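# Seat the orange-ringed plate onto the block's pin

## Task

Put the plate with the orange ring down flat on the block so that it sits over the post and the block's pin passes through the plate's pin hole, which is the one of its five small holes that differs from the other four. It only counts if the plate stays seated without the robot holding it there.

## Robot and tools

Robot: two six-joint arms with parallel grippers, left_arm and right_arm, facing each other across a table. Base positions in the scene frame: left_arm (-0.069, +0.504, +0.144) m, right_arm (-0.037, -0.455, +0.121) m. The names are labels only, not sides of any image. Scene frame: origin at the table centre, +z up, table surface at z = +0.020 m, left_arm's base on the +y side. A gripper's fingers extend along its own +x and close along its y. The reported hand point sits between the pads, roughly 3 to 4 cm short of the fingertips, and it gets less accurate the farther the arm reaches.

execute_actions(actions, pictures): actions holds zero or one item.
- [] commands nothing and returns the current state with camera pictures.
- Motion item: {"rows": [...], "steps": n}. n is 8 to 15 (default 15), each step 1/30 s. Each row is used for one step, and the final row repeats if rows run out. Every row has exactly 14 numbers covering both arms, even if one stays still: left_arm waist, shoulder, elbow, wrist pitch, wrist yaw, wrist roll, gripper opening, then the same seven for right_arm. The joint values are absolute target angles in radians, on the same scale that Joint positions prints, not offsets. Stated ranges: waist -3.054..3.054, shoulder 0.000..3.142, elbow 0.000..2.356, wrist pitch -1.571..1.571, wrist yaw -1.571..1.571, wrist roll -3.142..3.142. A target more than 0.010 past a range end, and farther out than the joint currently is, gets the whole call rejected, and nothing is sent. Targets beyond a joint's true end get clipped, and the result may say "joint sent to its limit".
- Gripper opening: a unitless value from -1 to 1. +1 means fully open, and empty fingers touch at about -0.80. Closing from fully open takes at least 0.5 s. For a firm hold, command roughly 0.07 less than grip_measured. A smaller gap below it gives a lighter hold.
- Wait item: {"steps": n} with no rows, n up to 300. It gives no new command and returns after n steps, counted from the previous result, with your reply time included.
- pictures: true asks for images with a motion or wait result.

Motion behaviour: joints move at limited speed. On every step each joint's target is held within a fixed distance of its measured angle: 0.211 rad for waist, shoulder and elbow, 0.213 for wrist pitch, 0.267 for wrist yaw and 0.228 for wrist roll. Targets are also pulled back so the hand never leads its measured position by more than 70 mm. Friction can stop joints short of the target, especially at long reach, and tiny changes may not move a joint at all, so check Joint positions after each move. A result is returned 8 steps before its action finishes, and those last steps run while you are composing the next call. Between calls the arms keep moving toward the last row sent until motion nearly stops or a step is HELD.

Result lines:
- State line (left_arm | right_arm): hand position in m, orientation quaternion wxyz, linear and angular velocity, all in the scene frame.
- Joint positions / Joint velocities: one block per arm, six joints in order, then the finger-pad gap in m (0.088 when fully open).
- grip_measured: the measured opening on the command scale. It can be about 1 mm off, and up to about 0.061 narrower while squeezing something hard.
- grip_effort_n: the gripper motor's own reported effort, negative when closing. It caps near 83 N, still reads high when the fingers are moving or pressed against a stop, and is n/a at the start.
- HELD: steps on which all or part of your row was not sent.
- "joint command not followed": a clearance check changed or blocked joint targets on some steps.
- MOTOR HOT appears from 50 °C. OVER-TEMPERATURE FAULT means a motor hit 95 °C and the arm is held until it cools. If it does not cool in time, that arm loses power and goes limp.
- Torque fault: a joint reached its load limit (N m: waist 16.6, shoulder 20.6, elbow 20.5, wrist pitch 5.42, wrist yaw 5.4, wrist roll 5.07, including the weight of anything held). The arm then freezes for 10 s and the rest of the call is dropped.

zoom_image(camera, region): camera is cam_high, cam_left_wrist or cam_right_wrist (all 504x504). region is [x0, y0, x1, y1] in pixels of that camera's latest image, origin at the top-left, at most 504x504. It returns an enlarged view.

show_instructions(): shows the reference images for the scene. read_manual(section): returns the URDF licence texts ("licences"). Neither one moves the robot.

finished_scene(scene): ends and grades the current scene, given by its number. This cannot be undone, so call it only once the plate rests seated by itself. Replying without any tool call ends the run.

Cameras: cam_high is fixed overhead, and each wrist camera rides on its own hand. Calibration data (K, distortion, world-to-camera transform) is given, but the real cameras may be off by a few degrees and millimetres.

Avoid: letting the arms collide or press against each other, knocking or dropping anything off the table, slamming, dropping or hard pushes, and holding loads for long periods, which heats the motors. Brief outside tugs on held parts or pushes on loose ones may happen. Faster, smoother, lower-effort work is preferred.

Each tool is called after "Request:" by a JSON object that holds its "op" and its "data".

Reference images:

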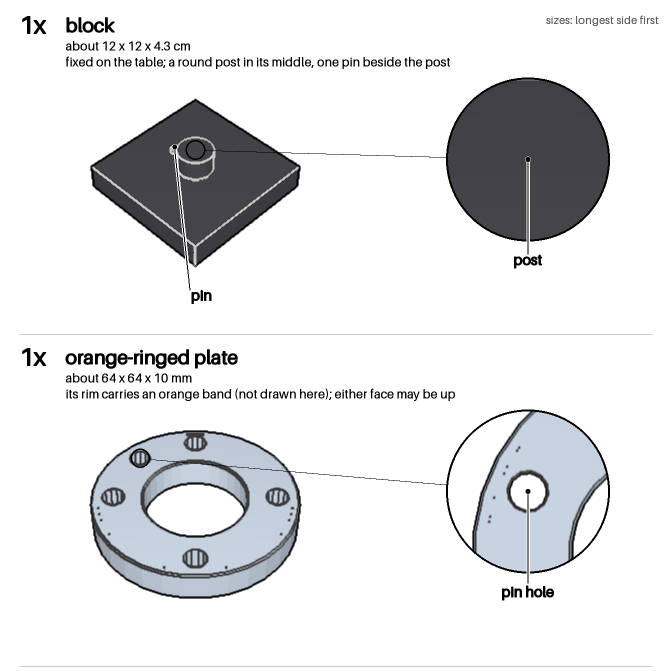

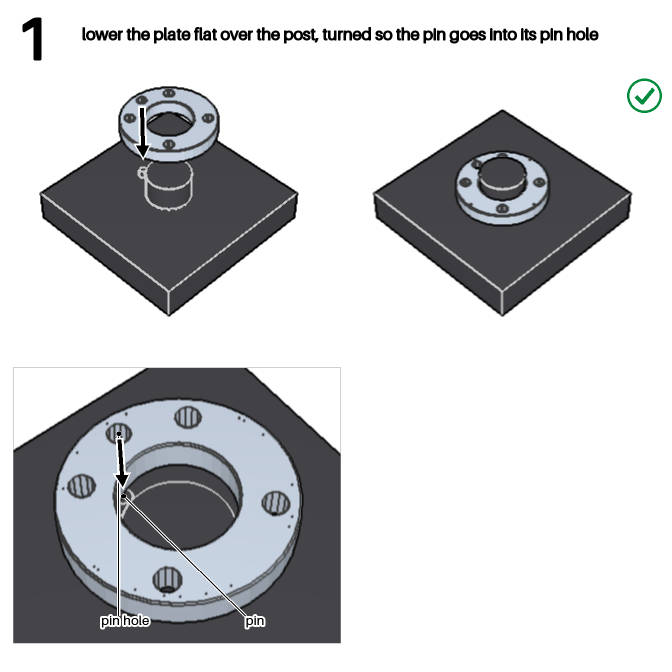

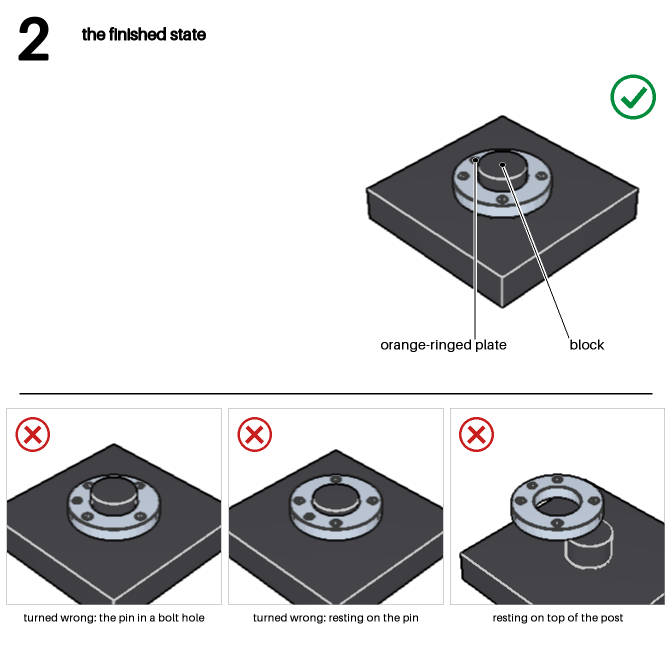

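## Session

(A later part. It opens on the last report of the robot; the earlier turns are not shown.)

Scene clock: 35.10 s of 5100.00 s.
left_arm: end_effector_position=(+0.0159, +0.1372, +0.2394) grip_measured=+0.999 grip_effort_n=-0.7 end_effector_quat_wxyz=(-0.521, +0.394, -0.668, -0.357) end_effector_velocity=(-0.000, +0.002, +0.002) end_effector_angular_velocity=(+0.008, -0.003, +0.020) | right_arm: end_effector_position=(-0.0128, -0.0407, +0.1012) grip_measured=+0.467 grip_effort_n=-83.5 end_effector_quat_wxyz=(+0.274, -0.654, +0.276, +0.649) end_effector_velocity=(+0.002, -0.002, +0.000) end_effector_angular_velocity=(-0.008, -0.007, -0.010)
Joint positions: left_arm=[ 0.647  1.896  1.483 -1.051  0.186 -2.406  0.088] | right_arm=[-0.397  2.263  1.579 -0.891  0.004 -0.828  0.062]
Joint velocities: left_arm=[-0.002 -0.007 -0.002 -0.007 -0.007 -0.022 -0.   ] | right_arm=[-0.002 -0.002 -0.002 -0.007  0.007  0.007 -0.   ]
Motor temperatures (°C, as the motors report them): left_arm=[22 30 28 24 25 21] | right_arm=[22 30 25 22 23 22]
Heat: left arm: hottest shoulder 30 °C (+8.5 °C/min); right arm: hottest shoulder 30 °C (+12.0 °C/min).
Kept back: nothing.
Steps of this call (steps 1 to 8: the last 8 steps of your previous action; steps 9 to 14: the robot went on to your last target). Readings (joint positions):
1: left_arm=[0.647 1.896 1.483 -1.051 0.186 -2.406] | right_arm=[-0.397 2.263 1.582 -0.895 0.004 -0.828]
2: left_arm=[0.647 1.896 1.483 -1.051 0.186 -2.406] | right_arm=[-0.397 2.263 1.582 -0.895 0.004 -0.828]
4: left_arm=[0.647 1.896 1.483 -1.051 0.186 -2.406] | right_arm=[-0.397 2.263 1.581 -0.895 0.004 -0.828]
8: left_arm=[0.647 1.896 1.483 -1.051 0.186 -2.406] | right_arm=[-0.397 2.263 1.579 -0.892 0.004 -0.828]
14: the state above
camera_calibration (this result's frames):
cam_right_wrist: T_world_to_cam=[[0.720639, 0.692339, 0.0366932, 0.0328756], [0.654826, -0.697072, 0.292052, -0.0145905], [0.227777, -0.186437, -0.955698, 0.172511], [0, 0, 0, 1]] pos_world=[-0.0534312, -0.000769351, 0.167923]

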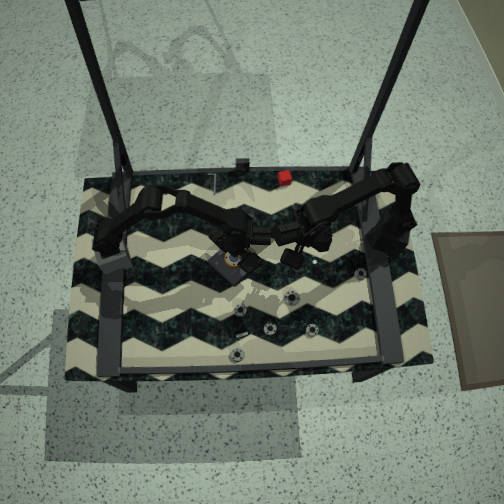

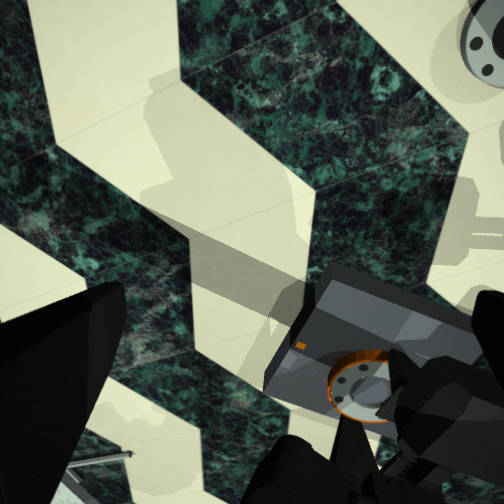

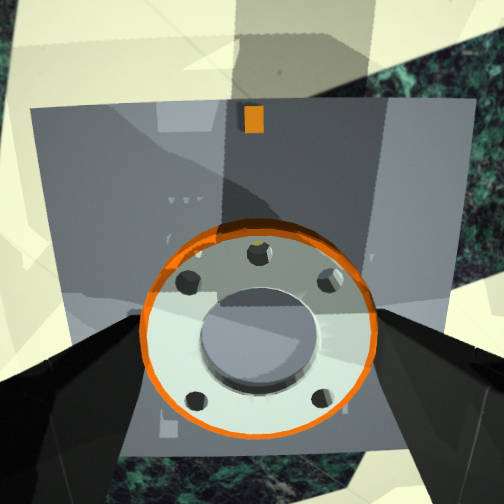

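Request:
{"op": "execute_actions", "data": {"actions": [{"rows":[[0.647,1.896,1.483,-1.051,0.186,-2.406,1,-0.395,2.262,1.568,-0.888,0.006,-0.826,0.40],[0.647,1.896,1.483,-1.051,0.186,-2.406,1,-0.394,2.254,1.567,-0.887,0.008,-0.826,0.40],[0.647,1.896,1.483,-1.051,0.186,-2.406,1,-0.393,2.252,1.565,-0.885,0.010,-0.825,0.40],[0.647,1.896,1.483,-1.051,0.186,-2.406,1,-0.392,2.251,1.562,-0.882,0.012,-0.824,0.40],[0.647,1.896,1.483,-1.051,0.186,-2.406,1,-0.391,2.250,1.559,-0.878,0.014,-0.823,0.40],[0.647,1.896,1.483,-1.051,0.186,-2.406,1,-0.390,2.249,1.556,-0.874,0.016,-0.822,0.40],[0.647,1.896,1.483,-1.051,0.186,-2.406,1,-0.389,2.248,1.553,-0.870,0.018,-0.821,0.40],[0.647,1.896,1.483,-1.051,0.186,-2.406,1,-0.388,2.247,1.550,-0.866,0.020,-0.820,0.40],[0.647,1.896,1.483,-1.051,0.186,-2.406,1,-0.387,2.246,1.547,-0.862,0.022,-0.819,0.40],[0.647,1.896,1.483,-1.051,0.186,-2.406,1,-0.386,2.245,1.544,-0.858,0.024,-0.818,0.40],[0.647,1.896,1.483,-1.051,0.186,-2.406,1,-0.386,2.244,1.541,-0.854,0.025,-0.818,0.40],[0.647,1.896,1.483,-1.051,0.186,-2.406,1,-0.386,2.244,1.538,-0.851,0.025,-0.818,0.40]],"steps":14}]}}

Request:
{"op": "execute_actions", "data": {"actions": [{"steps":14}], "pictures": true}}

Request:
{"op": "zoom_image", "data": {"camera": "cam_right_wrist", "region": [130, 190, 390, 450]}}

Scene clock: 37.67 s of 5100.00 s.
left_arm: end_effector_position=(+0.0159, +0.1372, +0.2394) grip_measured=+0.999 grip_effort_n=-0.7 end_effector_quat_wxyz=(-0.521, +0.394, -0.668, -0.357) end_effector_velocity=(-0.001, -0.003, +0.004) end_effector_angular_velocity=(-0.017, +0.003, +0.004) | right_arm: end_effector_position=(-0.0128, -0.0399, +0.1031) grip_measured=+0.467 grip_effort_n=-83.5 end_effector_quat_wxyz=(+0.276, -0.654, +0.273, +0.650) end_effector_velocity=(-0.004, -0.006, -0.001) end_effector_angular_velocity=(+0.020, -0.038, +0.029)
Joint positions: left_arm=[ 0.647  1.896  1.483 -1.051  0.186 -2.406  0.088] | right_arm=[-0.396  2.257  1.575 -0.887  0.007 -0.828  0.062]
Joint velocities: left_arm=[-0.002 -0.007  0.002  0.007  0.007 -0.007 -0.   ] | right_arm=[ 0.022 -0.037 -0.066  0.051  0.037 -0.007 -0.   ]
Motor temperatures (°C, as the motors report them): left_arm=[22 30 28 24 25 21] | right_arm=[22 30 25 22 23 22]
Heat: left arm: hottest shoulder 30 °C (+8.0 °C/min); right arm: hottest shoulder 30 °C (+11.2 °C/min).
Steps of this call (steps 1 to 15: the robot went on to your last target; steps 16 to 71: nothing new was sent; steps 72 to 77: the first 6 steps of this action). Readings (joint positions):
72: left_arm=[0.647 1.896 1.483 -1.051 0.186 -2.406] | right_arm=[-0.397 2.262 1.579 -0.891 0.004 -0.828]
73: left_arm=[0.647 1.896 1.483 -1.051 0.186 -2.406] | right_arm=[-0.397 2.260 1.579 -0.891 0.004 -0.828]
75: left_arm=[0.647 1.896 1.483 -1.051 0.186 -2.406] | right_arm=[-0.397 2.259 1.578 -0.890 0.005 -0.828]
77: the state above

Scene clock: 38.13 s of 5100.00 s.
left_arm: end_effector_position=(+0.0159, +0.1372, +0.2394) grip_measured=+0.999 grip_effort_n=-0.7 end_effector_quat_wxyz=(-0.521, +0.394, -0.668, -0.357) end_effector_velocity=(+0.001, +0.003, -0.000) end_effector_angular_velocity=(+0.010, -0.004, +0.010) | right_arm: end_effector_position=(-0.0132, -0.0403, +0.1028) grip_measured=+0.467 grip_effort_n=-83.5 end_effector_quat_wxyz=(+0.283, -0.657, +0.265, +0.647) end_effector_velocity=(-0.002, +0.001, +0.000) end_effector_angular_velocity=(+0.008, +0.021, +0.020)
Joint positions: left_arm=[ 0.647  1.896  1.483 -1.051  0.186 -2.406  0.088] | right_arm=[-0.39   2.244  1.552 -0.861  0.021 -0.824  0.062]
Joint velocities: left_arm=[ 0.002 -0.002 -0.002 -0.007 -0.007 -0.007 -0.   ] | right_arm=[-0.002 -0.002 -0.002  0.007 -0.022 -0.022  0.   ]
Motor temperatures (°C, as the motors report them): left_arm=[22 30 28 24 25 21] | right_arm=[22 31 25 22 23 22]
Heat: left arm: hottest shoulder 30 °C (+7.9 °C/min); right arm: hottest shoulder 31 °C (+12.6 °C/min).
Kept back: nothing.
Steps of this call (steps 1 to 8: the last 8 steps of your previous action; steps 9 to 14: the robot went on to your last target). Readings (joint positions):
1: left_arm=[0.647 1.896 1.483 -1.051 0.186 -2.406] | right_arm=[-0.395 2.255 1.573 -0.884 0.009 -0.827]
2: left_arm=[0.647 1.896 1.483 -1.051 0.186 -2.406] | right_arm=[-0.394 2.254 1.571 -0.882 0.011 -0.827]
4: left_arm=[0.647 1.896 1.483 -1.051 0.186 -2.406] | right_arm=[-0.392 2.251 1.565 -0.875 0.016 -0.825]
8: left_arm=[0.647 1.896 1.483 -1.051 0.186 -2.406] | right_arm=[-0.390 2.246 1.555 -0.864 0.021 -0.824]
14: the state above
camera_calibration (this result's frames):
cam_right_wrist: T_world_to_cam=[[0.717935, 0.693057, 0.0651209, 0.0299551], [0.651296, -0.701794, 0.288616, -0.0144402], [0.245729, -0.164795, -0.955228, 0.175252], [0, 0, 0, 1]] pos_world=[-0.0551655, -0.002014, 0.169623]

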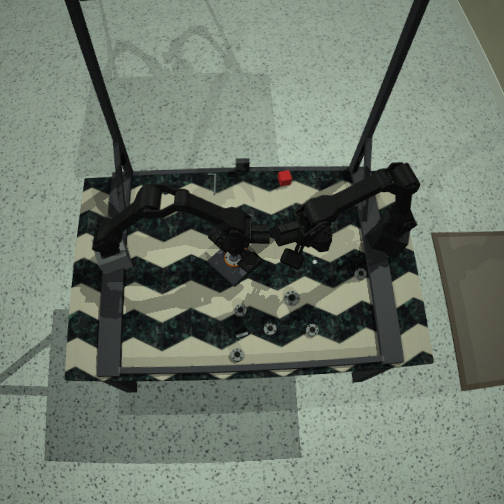

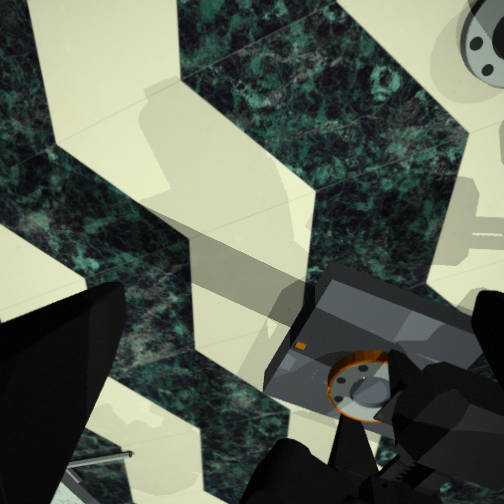

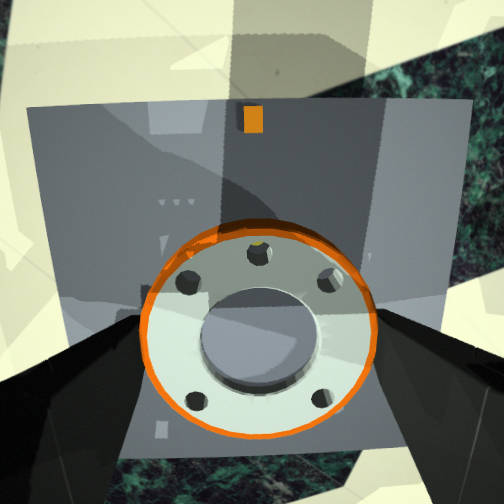

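Region (130, 190, 390, 450) of cam_right_wrist's 504x504 image, scaled by 1.938, with more detail than that image has.

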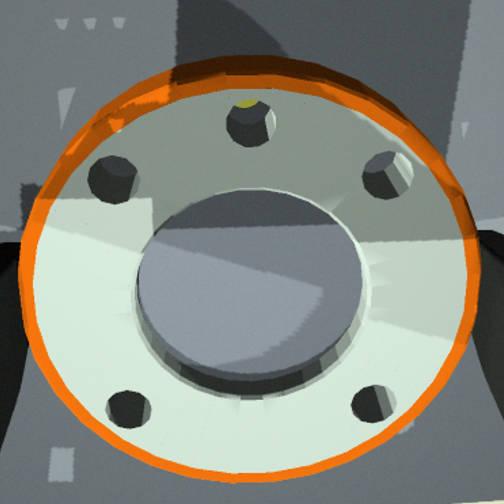

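Request:
{"op": "execute_actions", "data": {"actions": [{"rows":[[0.647,1.896,1.483,-1.051,0.186,-2.406,1,-0.391,2.250,1.550,-0.862,0.019,-0.824,0.40],[0.647,1.896,1.483,-1.051,0.186,-2.406,1,-0.392,2.254,1.550,-0.862,0.017,-0.824,0.40],[0.647,1.896,1.483,-1.051,0.186,-2.406,1,-0.393,2.257,1.550,-0.861,0.015,-0.824,0.40],[0.647,1.896,1.483,-1.051,0.186,-2.406,1,-0.394,2.260,1.550,-0.860,0.013,-0.824,0.40],[0.647,1.896,1.483,-1.051,0.186,-2.406,1,-0.395,2.263,1.550,-0.859,0.011,-0.824,0.40],[0.647,1.896,1.483,-1.051,0.186,-2.406,1,-0.396,2.266,1.550,-0.858,0.010,-0.824,0.40],[0.647,1.896,1.483,-1.051,0.186,-2.406,1,-0.396,2.269,1.550,-0.857,0.010,-0.824,0.40],[0.647,1.896,1.483,-1.051,0.186,-2.406,1,-0.396,2.269,1.550,-0.856,0.010,-0.824,0.40]],"steps":12}]}}

Request:
{"op": "execute_actions", "data": {"actions": [{"steps":14}], "pictures": true}}

Request:
{"op": "zoom_image", "data": {"camera": "cam_right_wrist", "region": [130, 190, 390, 450]}}

Scene clock: 41.03 s of 5100.00 s.
left_arm: end_effector_position=(+0.0159, +0.1372, +0.2394) grip_measured=+0.999 grip_effort_n=-0.2 end_effector_quat_wxyz=(-0.521, +0.394, -0.668, -0.357) end_effector_velocity=(+0.000, -0.001, +0.002) end_effector_angular_velocity=(-0.006, -0.007, +0.020) | right_arm: end_effector_position=(-0.0132, -0.0404, +0.1027) grip_measured=+0.467 grip_effort_n=-83.5 end_effector_quat_wxyz=(+0.282, -0.657, +0.266, +0.647) end_effector_velocity=(+0.002, -0.005, +0.000) end_effector_angular_velocity=(-0.021, +0.023, -0.004)
Joint positions: left_arm=[ 0.647  1.896  1.483 -1.051  0.186 -2.406  0.088] | right_arm=[-0.39   2.244  1.552 -0.861  0.021 -0.824  0.062]
Joint velocities: left_arm=[-0.002 -0.007 -0.002  0.007 -0.007 -0.022 -0.   ] | right_arm=[-0.012 -0.002 -0.002 -0.022 -0.022 -0.007 -0.   ]
Motor temperatures (°C, as the motors report them): left_arm=[22 30 28 24 25 21] | right_arm=[22 31 25 22 23 22]
Heat: left arm: hottest shoulder 30 °C (+7.3 °C/min); right arm: hottest shoulder 31 °C (+11.7 °C/min).
Steps of this call (steps 1 to 30: the robot went on to your last target; steps 31 to 83: nothing new was sent; steps 84 to 87: the first 4 steps of this action). Readings (joint positions):
84: left_arm=[0.647 1.896 1.483 -1.051 0.186 -2.406] | right_arm=[-0.390 2.244 1.552 -0.861 0.021 -0.824]
85: left_arm=[0.647 1.896 1.483 -1.051 0.186 -2.406] | right_arm=[-0.390 2.244 1.552 -0.861 0.021 -0.824]
87: the state above

Scene clock: 41.50 s of 5100.00 s.
left_arm: end_effector_position=(+0.0159, +0.1372, +0.2394) grip_measured=+0.999 grip_effort_n=-0.7 end_effector_quat_wxyz=(-0.521, +0.394, -0.668, -0.357) end_effector_velocity=(-0.003, +0.002, +0.002) end_effector_angular_velocity=(+0.001, +0.009, +0.004) | right_arm: end_effector_position=(-0.0130, -0.0406, +0.1022) grip_measured=+0.467 grip_effort_n=-83.5 end_effector_quat_wxyz=(+0.282, -0.654, +0.268, +0.649) end_effector_velocity=(-0.003, -0.005, +0.000) end_effector_angular_velocity=(-0.021, +0.023, +0.005)
Joint positions: left_arm=[ 0.647  1.896  1.483 -1.051  0.186 -2.406  0.088] | right_arm=[-0.394  2.245  1.552 -0.861  0.013 -0.824  0.062]
Joint velocities: left_arm=[-0.002 -0.007 -0.002 -0.007  0.007 -0.007  0.   ] | right_arm=[-0.002 -0.002 -0.002 -0.022 -0.022 -0.007 -0.   ]
Motor temperatures (°C, as the motors report them): left_arm=[22 31 28 24 25 21] | right_arm=[22 31 25 22 23 22]
Heat: left arm: hottest shoulder 31 °C (+8.7 °C/min); right arm: hottest shoulder 31 °C (+11.6 °C/min).
Kept back: nothing.
Steps of this call (steps 1 to 8: the last 8 steps of your previous action; steps 9 to 14: the robot went on to your last target). Readings (joint positions):
1: left_arm=[0.647 1.896 1.483 -1.051 0.186 -2.406] | right_arm=[-0.391 2.244 1.552 -0.861 0.020 -0.824]
2: left_arm=[0.647 1.896 1.483 -1.051 0.186 -2.406] | right_arm=[-0.391 2.244 1.552 -0.861 0.018 -0.824]
4: left_arm=[0.647 1.896 1.483 -1.051 0.186 -2.406] | right_arm=[-0.393 2.244 1.552 -0.861 0.015 -0.824]
8: left_arm=[0.647 1.896 1.483 -1.051 0.186 -2.406] | right_arm=[-0.394 2.245 1.552 -0.861 0.013 -0.824]
14: the state above
camera_calibration (this result's frames):
cam_right_wrist: T_world_to_cam=[[0.720732, 0.690759, 0.0582764, 0.0307224], [0.651406, -0.703621, 0.28388, -0.0141614], [0.237097, -0.16664, -0.957087, 0.174635], [0, 0, 0, 1]] pos_world=[-0.0543232, -0.00208495, 0.16937]

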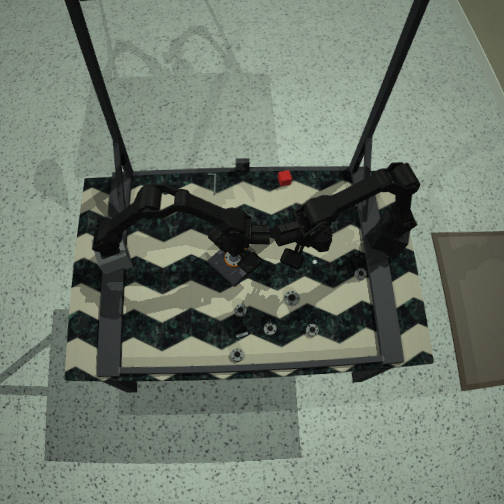

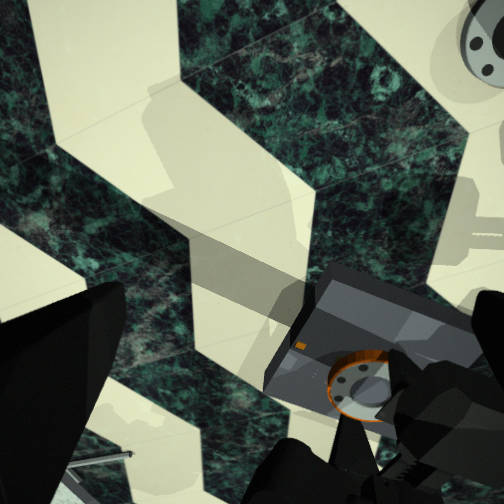

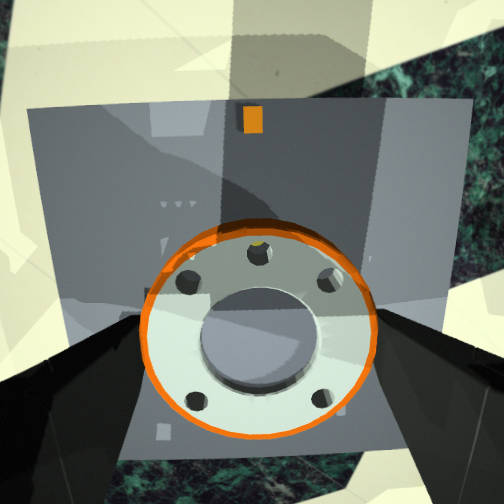

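Region (130, 190, 390, 450) of cam_right_wrist's 504x504 image, scaled by 1.938, with more detail than that image has.

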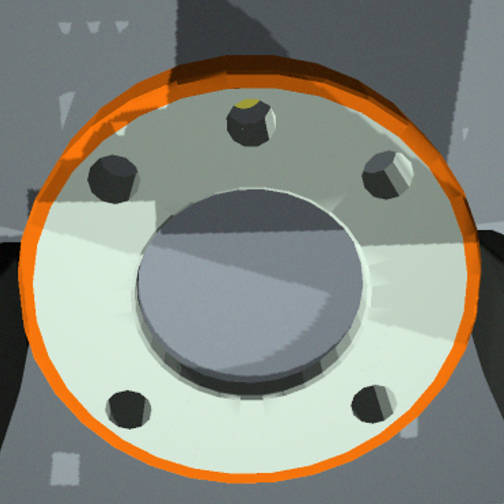

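Request:
{"op": "execute_actions", "data": {"actions": [{"rows":[[0.647,1.896,1.483,-1.051,0.186,-2.406,1,-0.394,2.250,1.550,-0.860,0.012,-0.824,0.46],[0.647,1.896,1.483,-1.051,0.186,-2.406,1,-0.394,2.250,1.550,-0.860,0.012,-0.824,0.48],[0.647,1.896,1.483,-1.051,0.186,-2.406,1,-0.394,2.250,1.550,-0.860,0.012,-0.824,0.50]],"steps":10}]}}

Request:
{"op": "execute_actions", "data": {"actions": [{"steps":12}], "pictures": true}}

Request:
{"op": "zoom_image", "data": {"camera": "cam_right_wrist", "region": [130, 190, 390, 450]}}

Scene clock: 42.43 s of 5100.00 s.
left_arm: end_effector_position=(+0.0159, +0.1372, +0.2394) grip_measured=+0.999 grip_effort_n=-0.7 end_effector_quat_wxyz=(-0.521, +0.394, -0.668, -0.357) end_effector_velocity=(-0.002, +0.001, -0.001) end_effector_angular_velocity=(+0.010, -0.004, +0.001) | right_arm: end_effector_position=(-0.0130, -0.0406, +0.1022) grip_measured=+0.467 grip_effort_n=-62.6 end_effector_quat_wxyz=(+0.282, -0.654, +0.268, +0.649) end_effector_velocity=(-0.000, -0.002, +0.000) end_effector_angular_velocity=(-0.007, +0.008, +0.005)
Joint positions: left_arm=[ 0.647  1.896  1.483 -1.051  0.186 -2.406  0.088] | right_arm=[-0.394  2.245  1.552 -0.861  0.013 -0.824  0.062]
Joint velocities: left_arm=[-0.007  0.002  0.002 -0.007 -0.007 -0.007 -0.   ] | right_arm=[-0.002 -0.002 -0.002 -0.007 -0.007 -0.007  0.   ]
Motor temperatures (°C, as the motors report them): left_arm=[22 31 28 24 25 21] | right_arm=[22 31 25 22 23 22]
Heat: left arm: hottest shoulder 31 °C (+8.5 °C/min); right arm: hottest shoulder 31 °C (+11.3 °C/min).
Steps of this call (steps 1 to 15: the robot went on to your last target; steps 16 to 26: nothing new was sent; steps 27 to 28: the first 2 steps of this action). Readings (joint positions):
27: left_arm=[0.647 1.896 1.483 -1.051 0.186 -2.406] | right_arm=[-0.394 2.245 1.552 -0.861 0.013 -0.824]
28: the state above

Scene clock: 42.83 s of 5100.00 s.
left_arm: end_effector_position=(+0.0159, +0.1372, +0.2394) grip_measured=+0.999 grip_effort_n=-0.7 end_effector_quat_wxyz=(-0.521, +0.394, -0.668, -0.357) end_effector_velocity=(-0.000, +0.002, -0.001) end_effector_angular_velocity=(+0.015, -0.018, +0.002) | right_arm: end_effector_position=(-0.0130, -0.0406, +0.1022) grip_measured=+0.500 grip_effort_n=-3.5 end_effector_quat_wxyz=(+0.282, -0.654, +0.268, +0.649) end_effector_velocity=(-0.000, -0.002, +0.000) end_effector_angular_velocity=(-0.007, +0.008, +0.005)
Joint positions: left_arm=[ 0.647  1.896  1.483 -1.051  0.186 -2.406  0.088] | right_arm=[-0.394  2.245  1.552 -0.861  0.013 -0.824  0.063]
Joint velocities: left_arm=[-0.007 -0.002 -0.002 -0.007 -0.022 -0.007 -0.   ] | right_arm=[-0.002 -0.002 -0.002 -0.007 -0.007 -0.007 -0.   ]
Motor temperatures (°C, as the motors report them): left_arm=[22 31 28 24 25 21] | right_arm=[22 31 25 22 23 22]
Heat: left arm: hottest shoulder 31 °C (+8.4 °C/min); right arm: hottest shoulder 31 °C (+11.2 °C/min).
Kept back: nothing.
Steps of this call (steps 1 to 8: the last 8 steps of your previous action; steps 9 to 12: the robot went on to your last target). Readings (joint positions):
1: left_arm=[0.647 1.896 1.483 -1.051 0.186 -2.406] | right_arm=[-0.394 2.245 1.552 -0.861 0.013 -0.824]
2: left_arm=[0.647 1.896 1.483 -1.051 0.186 -2.406] | right_arm=[-0.394 2.245 1.552 -0.861 0.013 -0.824]
4: left_arm=[0.647 1.896 1.483 -1.051 0.186 -2.406] | right_arm=[-0.394 2.245 1.552 -0.861 0.013 -0.824]
8: left_arm=[0.647 1.896 1.483 -1.051 0.186 -2.406] | right_arm=[-0.394 2.245 1.552 -0.861 0.013 -0.824]
12: the state above
camera_calibration (this result's frames):
cam_right_wrist: T_world_to_cam=[[0.720732, 0.690759, 0.0582764, 0.0307224], [0.651406, -0.703621, 0.28388, -0.0141614], [0.237097, -0.16664, -0.957087, 0.174635], [0, 0, 0, 1]] pos_world=[-0.0543232, -0.00208495, 0.16937]

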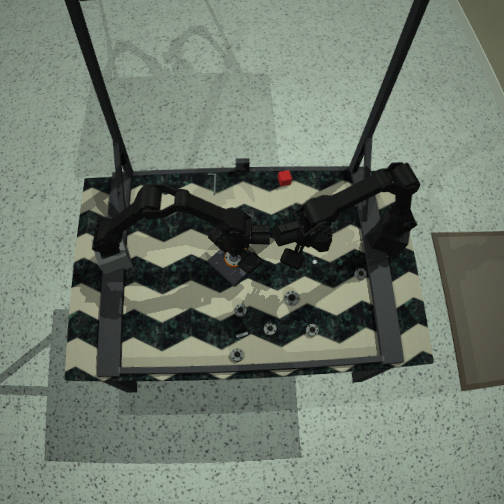

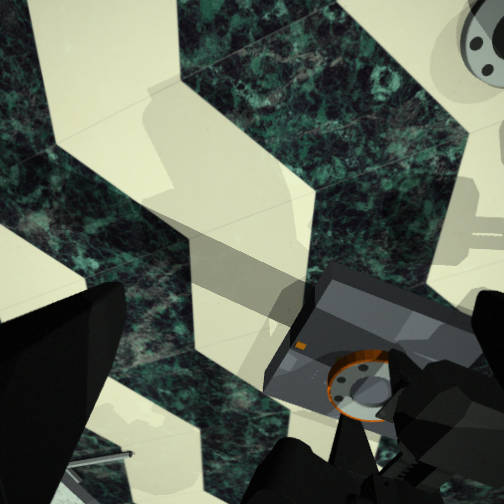

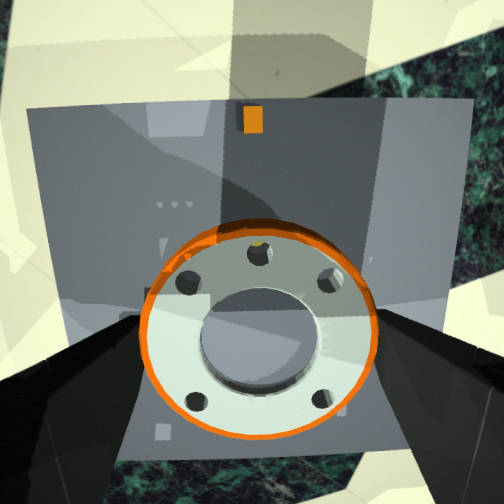

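Region (130, 190, 390, 450) of cam_right_wrist's 504x504 image, scaled by 1.938, with more detail than that image has.

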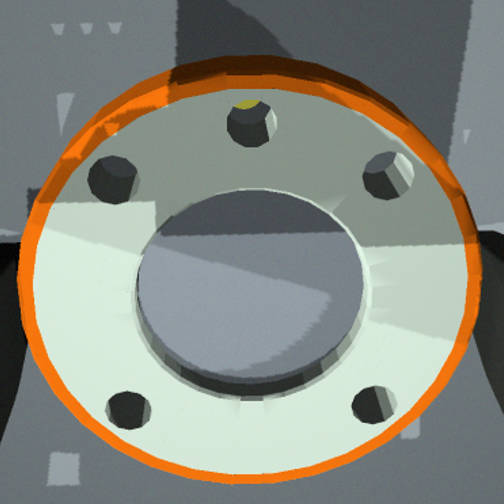

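Request:
{"op": "execute_actions", "data": {"actions": [{"rows":[[0.647,1.896,1.483,-1.051,0.186,-2.406,1,-0.394,2.245,1.552,-0.861,0.013,-0.824,0.51],[0.647,1.896,1.483,-1.051,0.186,-2.406,1,-0.394,2.245,1.552,-0.861,0.013,-0.824,0.52],[0.647,1.896,1.483,-1.051,0.186,-2.406,1,-0.394,2.245,1.552,-0.861,0.013,-0.824,0.53]],"steps":10}]}}

Request:
{"op": "execute_actions", "data": {"actions": [{"steps":12}], "pictures": true}}

Request:
{"op": "zoom_image", "data": {"camera": "cam_right_wrist", "region": [130, 190, 390, 450]}}

Scene clock: 46.83 s of 5100.00 s.
left_arm: end_effector_position=(+0.0159, +0.1372, +0.2394) grip_measured=+0.999 grip_effort_n=-0.7 end_effector_quat_wxyz=(-0.521, +0.394, -0.668, -0.357) end_effector_velocity=(-0.003, +0.005, -0.000) end_effector_angular_velocity=(+0.022, -0.002, -0.014) | right_arm: end_effector_position=(-0.0130, -0.0406, +0.1022) grip_measured=+0.506 grip_effort_n=5.3 end_effector_quat_wxyz=(+0.282, -0.654, +0.268, +0.649) end_effector_velocity=(-0.000, -0.002, +0.000) end_effector_angular_velocity=(-0.007, +0.008, +0.005)
Joint positions: left_arm=[ 0.647  1.896  1.483 -1.051  0.186 -2.406  0.088] | right_arm=[-0.394  2.245  1.552 -0.861  0.013 -0.824  0.064]
Joint velocities: left_arm=[-0.007 -0.002 -0.002 -0.022 -0.007  0.007 -0.   ] | right_arm=[-0.002 -0.002 -0.002 -0.007 -0.007 -0.007  0.007]
Motor temperatures (°C, as the motors report them): left_arm=[22 31 28 24 25 21] | right_arm=[22 32 25 22 23 22]
Heat: left arm: hottest shoulder 31 °C (+7.7 °C/min); right arm: hottest shoulder 32 °C (+11.5 °C/min).
Steps of this call (steps 1 to 15: the robot went on to your last target; steps 16 to 90: nothing new was sent; then 0.93 s passed at rest; steps 91 to 92: the first 2 steps of this action). Readings (joint positions):
91: left_arm=[0.647 1.896 1.483 -1.051 0.186 -2.406] | right_arm=[-0.394 2.245 1.552 -0.861 0.013 -0.824]
92: the state above

Scene clock: 47.23 s of 5100.00 s.
left_arm: end_effector_position=(+0.0159, +0.1372, +0.2394) grip_measured=+0.999 grip_effort_n=-0.7 end_effector_quat_wxyz=(-0.521, +0.394, -0.668, -0.357) end_effector_velocity=(+0.002, +0.003, -0.001) end_effector_angular_velocity=(+0.015, -0.018, +0.007) | right_arm: end_effector_position=(-0.0127, -0.0404, +0.1022) grip_measured=+0.527 grip_effort_n=15.6 end_effector_quat_wxyz=(+0.283, -0.654, +0.268, +0.649) end_effector_velocity=(-0.000, -0.002, +0.000) end_effector_angular_velocity=(-0.007, +0.007, +0.020)
Joint positions: left_arm=[ 0.647  1.896  1.483 -1.051  0.186 -2.406  0.088] | right_arm=[-0.394  2.245  1.552 -0.86   0.014 -0.824  0.065]
Joint velocities: left_arm=[-0.002 -0.002 -0.002 -0.007 -0.022 -0.007  0.   ] | right_arm=[-0.002 -0.002 -0.002 -0.007 -0.007 -0.022 -0.   ]
Motor temperatures (°C, as the motors report them): left_arm=[22 31 28 24 25 21] | right_arm=[22 32 25 22 23 22]
Heat: left arm: hottest shoulder 31 °C (+7.6 °C/min); right arm: hottest shoulder 32 °C (+11.4 °C/min).
Kept back: nothing.
Steps of this call (steps 1 to 8: the last 8 steps of your previous action; steps 9 to 12: the robot went on to your last target). Readings (joint positions):
1: left_arm=[0.647 1.896 1.483 -1.051 0.186 -2.406] | right_arm=[-0.394 2.245 1.552 -0.861 0.013 -0.824]
2: left_arm=[0.647 1.896 1.483 -1.051 0.186 -2.406] | right_arm=[-0.394 2.245 1.552 -0.860 0.014 -0.824]
4: left_arm=[0.647 1.896 1.483 -1.051 0.186 -2.406] | right_arm=[-0.394 2.245 1.552 -0.860 0.014 -0.824]
8: left_arm=[0.647 1.896 1.483 -1.051 0.186 -2.406] | right_arm=[-0.394 2.245 1.552 -0.860 0.014 -0.824]
12: the state above
camera_calibration (this result's frames):
cam_right_wrist: T_world_to_cam=[[0.720938, 0.690406, 0.0598912, 0.0301382], [0.650782, -0.70419, 0.283901, -0.0142572], [0.238182, -0.165699, -0.956981, 0.174639], [0, 0, 0, 1]] pos_world=[-0.0540453, -0.00190992, 0.169369]

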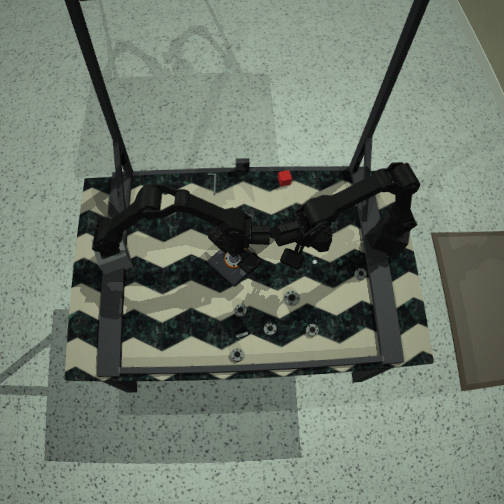

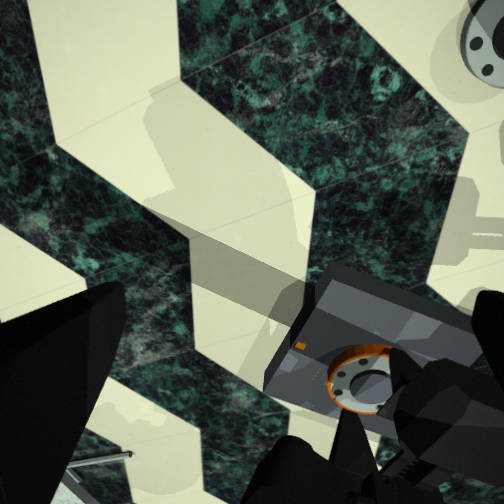

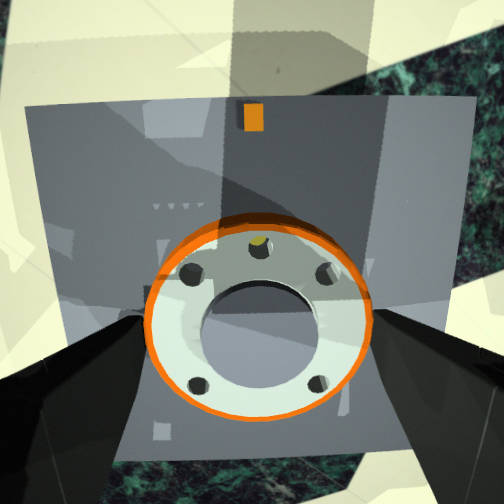

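Region (130, 190, 390, 450) of cam_right_wrist's 504x504 image, scaled by 1.938, with more detail than that image has.

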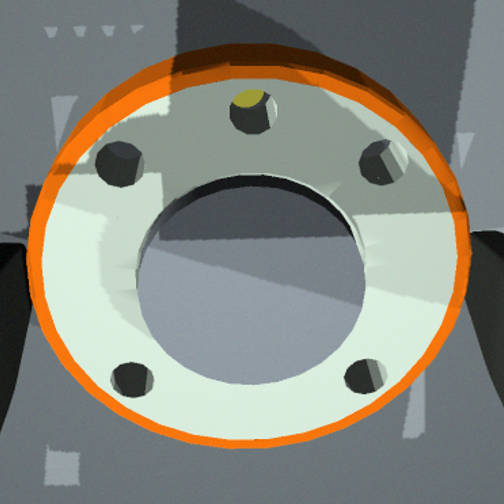

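Request:
{"op": "execute_actions", "data": {"actions": [{"rows":[[0.647,1.896,1.483,-1.051,0.186,-2.406,1,-0.394,2.250,1.548,-0.860,0.014,-0.824,0.58],[0.647,1.896,1.483,-1.051,0.186,-2.406,1,-0.394,2.255,1.544,-0.860,0.014,-0.824,0.63],[0.647,1.896,1.483,-1.051,0.186,-2.406,1,-0.394,2.259,1.540,-0.857,0.014,-0.824,0.65],[0.647,1.896,1.483,-1.051,0.186,-2.406,1,-0.394,2.262,1.537,-0.853,0.014,-0.824,0.65],[0.647,1.896,1.483,-1.051,0.186,-2.406,1,-0.394,2.265,1.534,-0.849,0.014,-0.824,0.65],[0.647,1.896,1.483,-1.051,0.186,-2.406,1,-0.394,2.267,1.532,-0.845,0.014,-0.824,0.65],[0.647,1.896,1.483,-1.051,0.186,-2.406,1,-0.394,2.267,1.532,-0.842,0.014,-0.824,0.65],[0.647,1.896,1.483,-1.051,0.186,-2.406,1,-0.394,2.267,1.532,-0.840,0.014,-0.824,0.65]],"steps":10}]}}

Request:
{"op": "execute_actions", "data": {"actions": [{"steps":14}], "pictures": true}}

Request:
{"op": "zoom_image", "data": {"camera": "cam_right_wrist", "region": [110, 170, 410, 450]}}

Scene clock: 48.17 s of 5100.00 s.
left_arm: end_effector_position=(+0.0159, +0.1372, +0.2394) grip_measured=+0.999 grip_effort_n=-0.7 end_effector_quat_wxyz=(-0.521, +0.394, -0.668, -0.357) end_effector_velocity=(+0.003, -0.000, -0.000) end_effector_angular_velocity=(+0.001, -0.022, +0.007) | right_arm: end_effector_position=(-0.0127, -0.0404, +0.1022) grip_measured=+0.558 grip_effort_n=15.6 end_effector_quat_wxyz=(+0.283, -0.654, +0.268, +0.649) end_effector_velocity=(+0.002, -0.006, -0.002) end_effector_angular_velocity=(-0.027, -0.006, +0.005)
Joint positions: left_arm=[ 0.647  1.896  1.483 -1.051  0.186 -2.406  0.088] | right_arm=[-0.394  2.245  1.552 -0.86   0.014 -0.824  0.066]
Joint velocities: left_arm=[-0.002 -0.002 -0.002  0.007 -0.022 -0.007  0.   ] | right_arm=[-0.002  0.002 -0.002 -0.022  0.007 -0.007  0.038]
Motor temperatures (°C, as the motors report them): left_arm=[22 31 28 24 25 21] | right_arm=[22 32 25 22 23 22]
Heat: left arm: hottest shoulder 31 °C (+7.5 °C/min); right arm: hottest shoulder 32 °C (+11.2 °C/min).
Steps of this call (steps 1 to 15: the robot went on to your last target; steps 16 to 26: nothing new was sent; steps 27 to 28: the first 2 steps of this action). Readings (joint positions):
27: left_arm=[0.647 1.896 1.483 -1.051 0.186 -2.406] | right_arm=[-0.394 2.245 1.552 -0.860 0.014 -0.824]
28: the state above

Scene clock: 48.63 s of 5100.00 s.
left_arm: end_effector_position=(+0.0159, +0.1372, +0.2394) grip_measured=+0.999 grip_effort_n=-0.7 end_effector_quat_wxyz=(-0.521, +0.394, -0.668, -0.357) end_effector_velocity=(-0.002, -0.001, +0.001) end_effector_angular_velocity=(-0.008, +0.006, +0.004) | right_arm: end_effector_position=(-0.0127, -0.0400, +0.0977) grip_measured=+0.647 grip_effort_n=15.6 end_effector_quat_wxyz=(+0.284, -0.654, +0.267, +0.649) end_effector_velocity=(+0.002, -0.004, -0.001) end_effector_angular_velocity=(-0.012, +0.008, +0.015)
Joint positions: left_arm=[ 0.647  1.896  1.483 -1.051  0.186 -2.406  0.088] | right_arm=[-0.394  2.253  1.545 -0.843  0.014 -0.824  0.071]
Joint velocities: left_arm=[-0.002 -0.002 -0.002  0.007  0.007 -0.007 -0.   ] | right_arm=[-0.007 -0.002 -0.007 -0.007 -0.007 -0.022 -0.   ]
Motor temperatures (°C, as the motors report them): left_arm=[22 31 29 24 25 21] | right_arm=[22 32 25 22 23 22]
Heat: left arm: hottest shoulder 31 °C (+7.4 °C/min); right arm: hottest shoulder 32 °C (+11.1 °C/min).
Kept back: nothing.
Steps of this call (steps 1 to 8: the last 8 steps of your previous action; steps 9 to 14: the robot went on to your last target). Readings (joint positions):
1: left_arm=[0.647 1.896 1.483 -1.051 0.186 -2.406] | right_arm=[-0.394 2.245 1.552 -0.860 0.014 -0.824]
2: left_arm=[0.647 1.896 1.483 -1.051 0.186 -2.406] | right_arm=[-0.394 2.245 1.552 -0.860 0.014 -0.824]
4: left_arm=[0.647 1.896 1.483 -1.051 0.186 -2.406] | right_arm=[-0.394 2.246 1.550 -0.856 0.014 -0.824]
8: left_arm=[0.647 1.896 1.483 -1.051 0.186 -2.406] | right_arm=[-0.394 2.250 1.547 -0.846 0.014 -0.824]
14: the state above
camera_calibration (this result's frames):
cam_right_wrist: T_world_to_cam=[[0.720932, 0.690291, 0.0612786, 0.0300076], [0.650754, -0.704729, 0.282624, -0.0126272], [0.238278, -0.163876, -0.957271, 0.17046], [0, 0, 0, 1]] pos_world=[-0.054033, -0.00167852, 0.164906]

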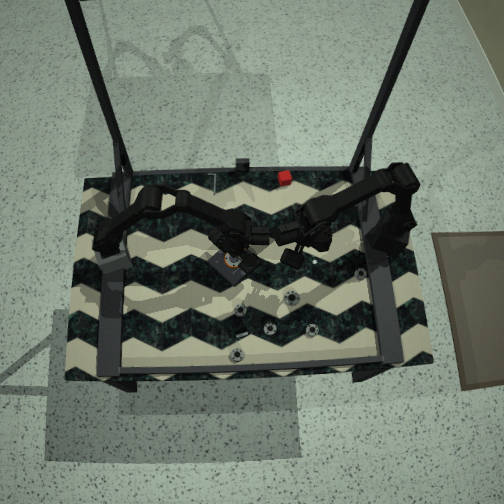

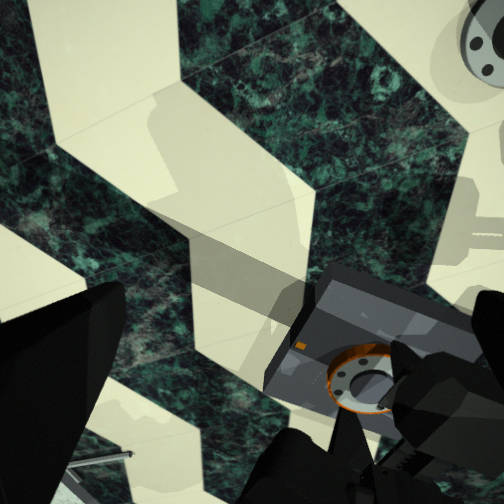

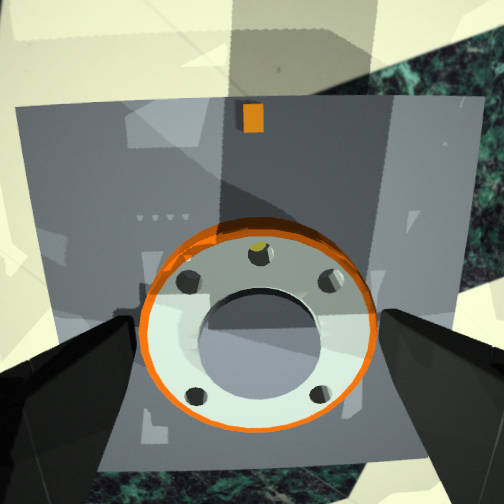

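Region (110, 170, 410, 450) of cam_right_wrist's 504x504 image, scaled by 1.680, with more detail than that image has; it fills the top 470 rows of this view, and the rest is white.

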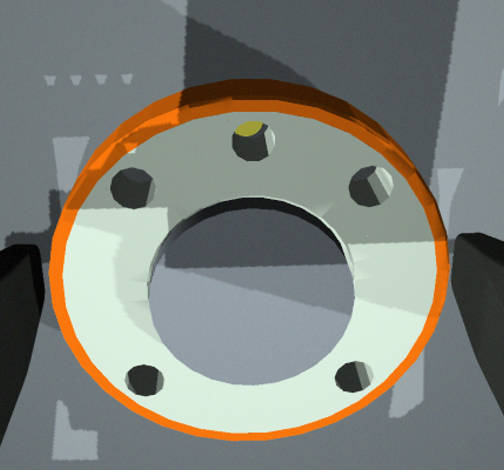

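Request:
{"op": "execute_actions", "data": {"actions": [{"rows":[[0.647,1.896,1.483,-1.051,0.186,-2.406,1,-0.394,2.253,1.545,-0.843,0.014,-0.824,0.60],[0.647,1.896,1.483,-1.051,0.186,-2.406,1,-0.394,2.253,1.545,-0.843,0.014,-0.824,0.56],[0.647,1.896,1.483,-1.051,0.186,-2.406,1,-0.394,2.253,1.545,-0.843,0.014,-0.824,0.53],[0.647,1.896,1.483,-1.051,0.186,-2.406,1,-0.394,2.253,1.545,-0.843,0.014,-0.824,0.51],[0.647,1.896,1.483,-1.051,0.186,-2.406,1,-0.394,2.253,1.545,-0.843,0.014,-0.824,0.49],[0.647,1.896,1.483,-1.051,0.186,-2.406,1,-0.394,2.253,1.545,-0.843,0.014,-0.824,0.48],[0.647,1.896,1.483,-1.051,0.186,-2.406,1,-0.394,2.253,1.545,-0.843,0.014,-0.824,0.48],[0.647,1.896,1.483,-1.051,0.186,-2.406,1,-0.394,2.253,1.545,-0.843,0.014,-0.824,0.48],[0.647,1.896,1.483,-1.051,0.186,-2.406,1,-0.394,2.253,1.545,-0.843,0.014,-0.830,0.48],[0.647,1.896,1.483,-1.051,0.186,-2.406,1,-0.394,2.253,1.545,-0.843,0.014,-0.836,0.48],[0.647,1.896,1.483,-1.051,0.186,-2.406,1,-0.394,2.253,1.545,-0.843,0.014,-0.842,0.48],[0.647,1.896,1.483,-1.051,0.186,-2.406,1,-0.394,2.253,1.545,-0.843,0.014,-0.848,0.48]],"steps":15}]}}

Request:
{"op": "execute_actions", "data": {"actions": [{"steps":14}], "pictures": true}}

Request:
{"op": "zoom_image", "data": {"camera": "cam_right_wrist", "region": [110, 170, 410, 450]}}

Scene clock: 50.03 s of 5100.00 s.
left_arm: end_effector_position=(+0.0159, +0.1372, +0.2394) grip_measured=+0.999 grip_effort_n=-0.7 end_effector_quat_wxyz=(-0.521, +0.394, -0.668, -0.357) end_effector_velocity=(+0.004, +0.002, +0.001) end_effector_angular_velocity=(+0.012, -0.017, +0.026) | right_arm: end_effector_position=(-0.0127, -0.0399, +0.0977) grip_measured=+0.518 grip_effort_n=-17.0 end_effector_quat_wxyz=(+0.284, -0.654, +0.267, +0.649) end_effector_velocity=(+0.002, -0.003, -0.002) end_effector_angular_velocity=(-0.012, +0.008, -0.015)
Joint positions: left_arm=[ 0.647  1.896  1.483 -1.051  0.186 -2.406  0.088] | right_arm=[-0.394  2.253  1.545 -0.843  0.014 -0.824  0.064]
Joint velocities: left_arm=[ 0.002 -0.002  0.002 -0.007 -0.022 -0.022 -0.   ] | right_arm=[-0.007  0.002 -0.002 -0.007 -0.007  0.007 -0.018]
Motor temperatures (°C, as the motors report them): left_arm=[22 31 29 24 25 21] | right_arm=[22 32 25 22 23 22]
Heat: left arm: hottest shoulder 31 °C (+7.2 °C/min); right arm: hottest shoulder 32 °C (+10.8 °C/min).
Steps of this call (steps 1 to 30: the robot went on to your last target; steps 31 to 35: nothing new was sent; steps 36 to 42: the first 7 steps of this action). Readings (joint positions):
36: left_arm=[0.647 1.896 1.483 -1.051 0.186 -2.406] | right_arm=[-0.394 2.253 1.545 -0.843 0.014 -0.824]
37: left_arm=[0.647 1.896 1.483 -1.051 0.186 -2.406] | right_arm=[-0.394 2.253 1.545 -0.843 0.014 -0.824]
39: left_arm=[0.647 1.896 1.483 -1.051 0.186 -2.406] | right_arm=[-0.394 2.253 1.545 -0.843 0.014 -0.824]
42: the state above

Scene clock: 50.50 s of 5100.00 s.
left_arm: end_effector_position=(+0.0159, +0.1372, +0.2394) grip_measured=+0.999 grip_effort_n=-0.7 end_effector_quat_wxyz=(-0.521, +0.394, -0.668, -0.357) end_effector_velocity=(+0.000, -0.001, +0.000) end_effector_angular_velocity=(-0.002, -0.006, +0.020) | right_arm: end_effector_position=(-0.0127, -0.0399, +0.0977) grip_measured=+0.489 grip_effort_n=-50.0 end_effector_quat_wxyz=(+0.277, -0.656, +0.261, +0.652) end_effector_velocity=(+0.002, -0.005, +0.000) end_effector_angular_velocity=(-0.022, -0.006, +0.005)
Joint positions: left_arm=[ 0.647  1.896  1.483 -1.051  0.186 -2.406  0.088] | right_arm=[-0.394  2.253  1.545 -0.843  0.014 -0.843  0.063]
Joint velocities: left_arm=[-0.002 -0.002 -0.002  0.007 -0.007 -0.022 -0.   ] | right_arm=[-0.002 -0.002 -0.002 -0.022  0.007 -0.007 -0.   ]
Motor temperatures (°C, as the motors report them): left_arm=[22 31 29 24 25 21] | right_arm=[22 32 25 22 23 22]
Heat: left arm: hottest shoulder 31 °C (+7.1 °C/min); right arm: hottest shoulder 32 °C (+10.7 °C/min).
Kept back: nothing.
Steps of this call (steps 1 to 8: the last 8 steps of your previous action; steps 9 to 14: the robot went on to your last target). Readings (joint positions):
1: left_arm=[0.647 1.896 1.483 -1.051 0.186 -2.406] | right_arm=[-0.394 2.253 1.545 -0.843 0.014 -0.824]
2: left_arm=[0.647 1.896 1.483 -1.051 0.186 -2.406] | right_arm=[-0.394 2.253 1.545 -0.843 0.014 -0.824]
4: left_arm=[0.647 1.896 1.483 -1.051 0.186 -2.406] | right_arm=[-0.394 2.253 1.545 -0.843 0.014 -0.826]
8: left_arm=[0.647 1.896 1.483 -1.051 0.186 -2.406] | right_arm=[-0.394 2.253 1.545 -0.843 0.014 -0.839]
14: the state above
camera_calibration (this result's frames):
cam_right_wrist: T_world_to_cam=[[0.707634, 0.70391, 0.0613586, 0.0303532], [0.664078, -0.69222, 0.282546, -0.0118558], [0.241361, -0.159192, -0.957289, 0.170715], [0, 0, 0, 1]] pos_world=[-0.0548097, -0.00239616, 0.164911]

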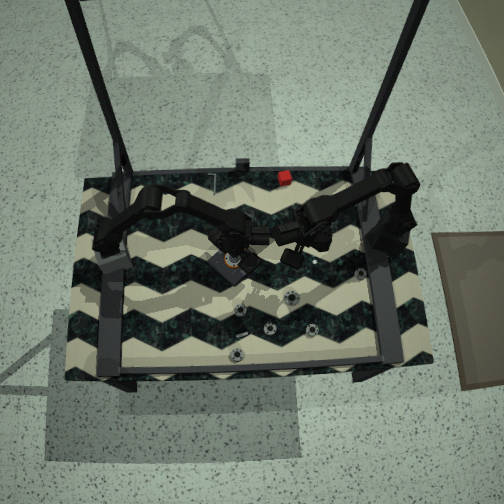

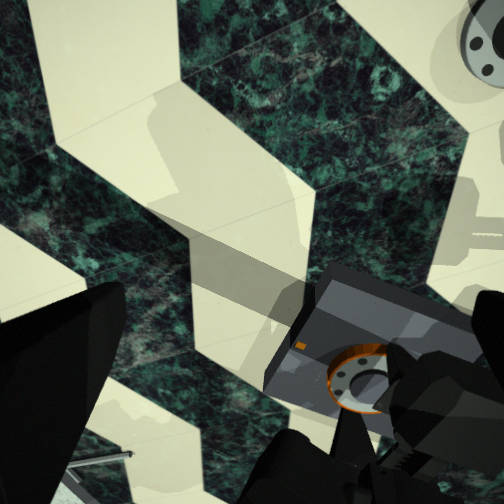

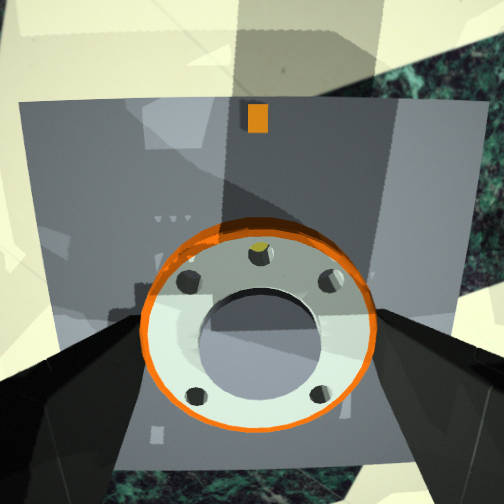

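Region (110, 170, 410, 450) of cam_right_wrist's 504x504 image, scaled by 1.680, with more detail than that image has; it fills the top 470 rows of this view, and the rest is white.

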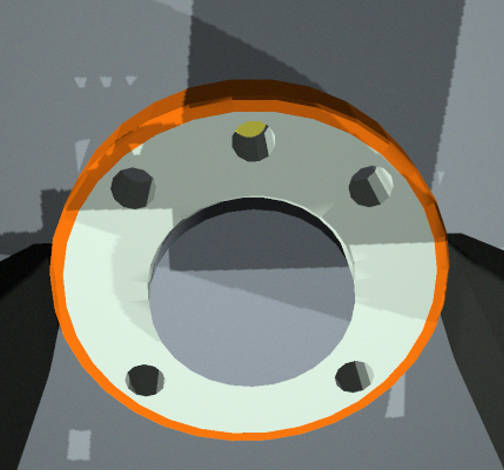

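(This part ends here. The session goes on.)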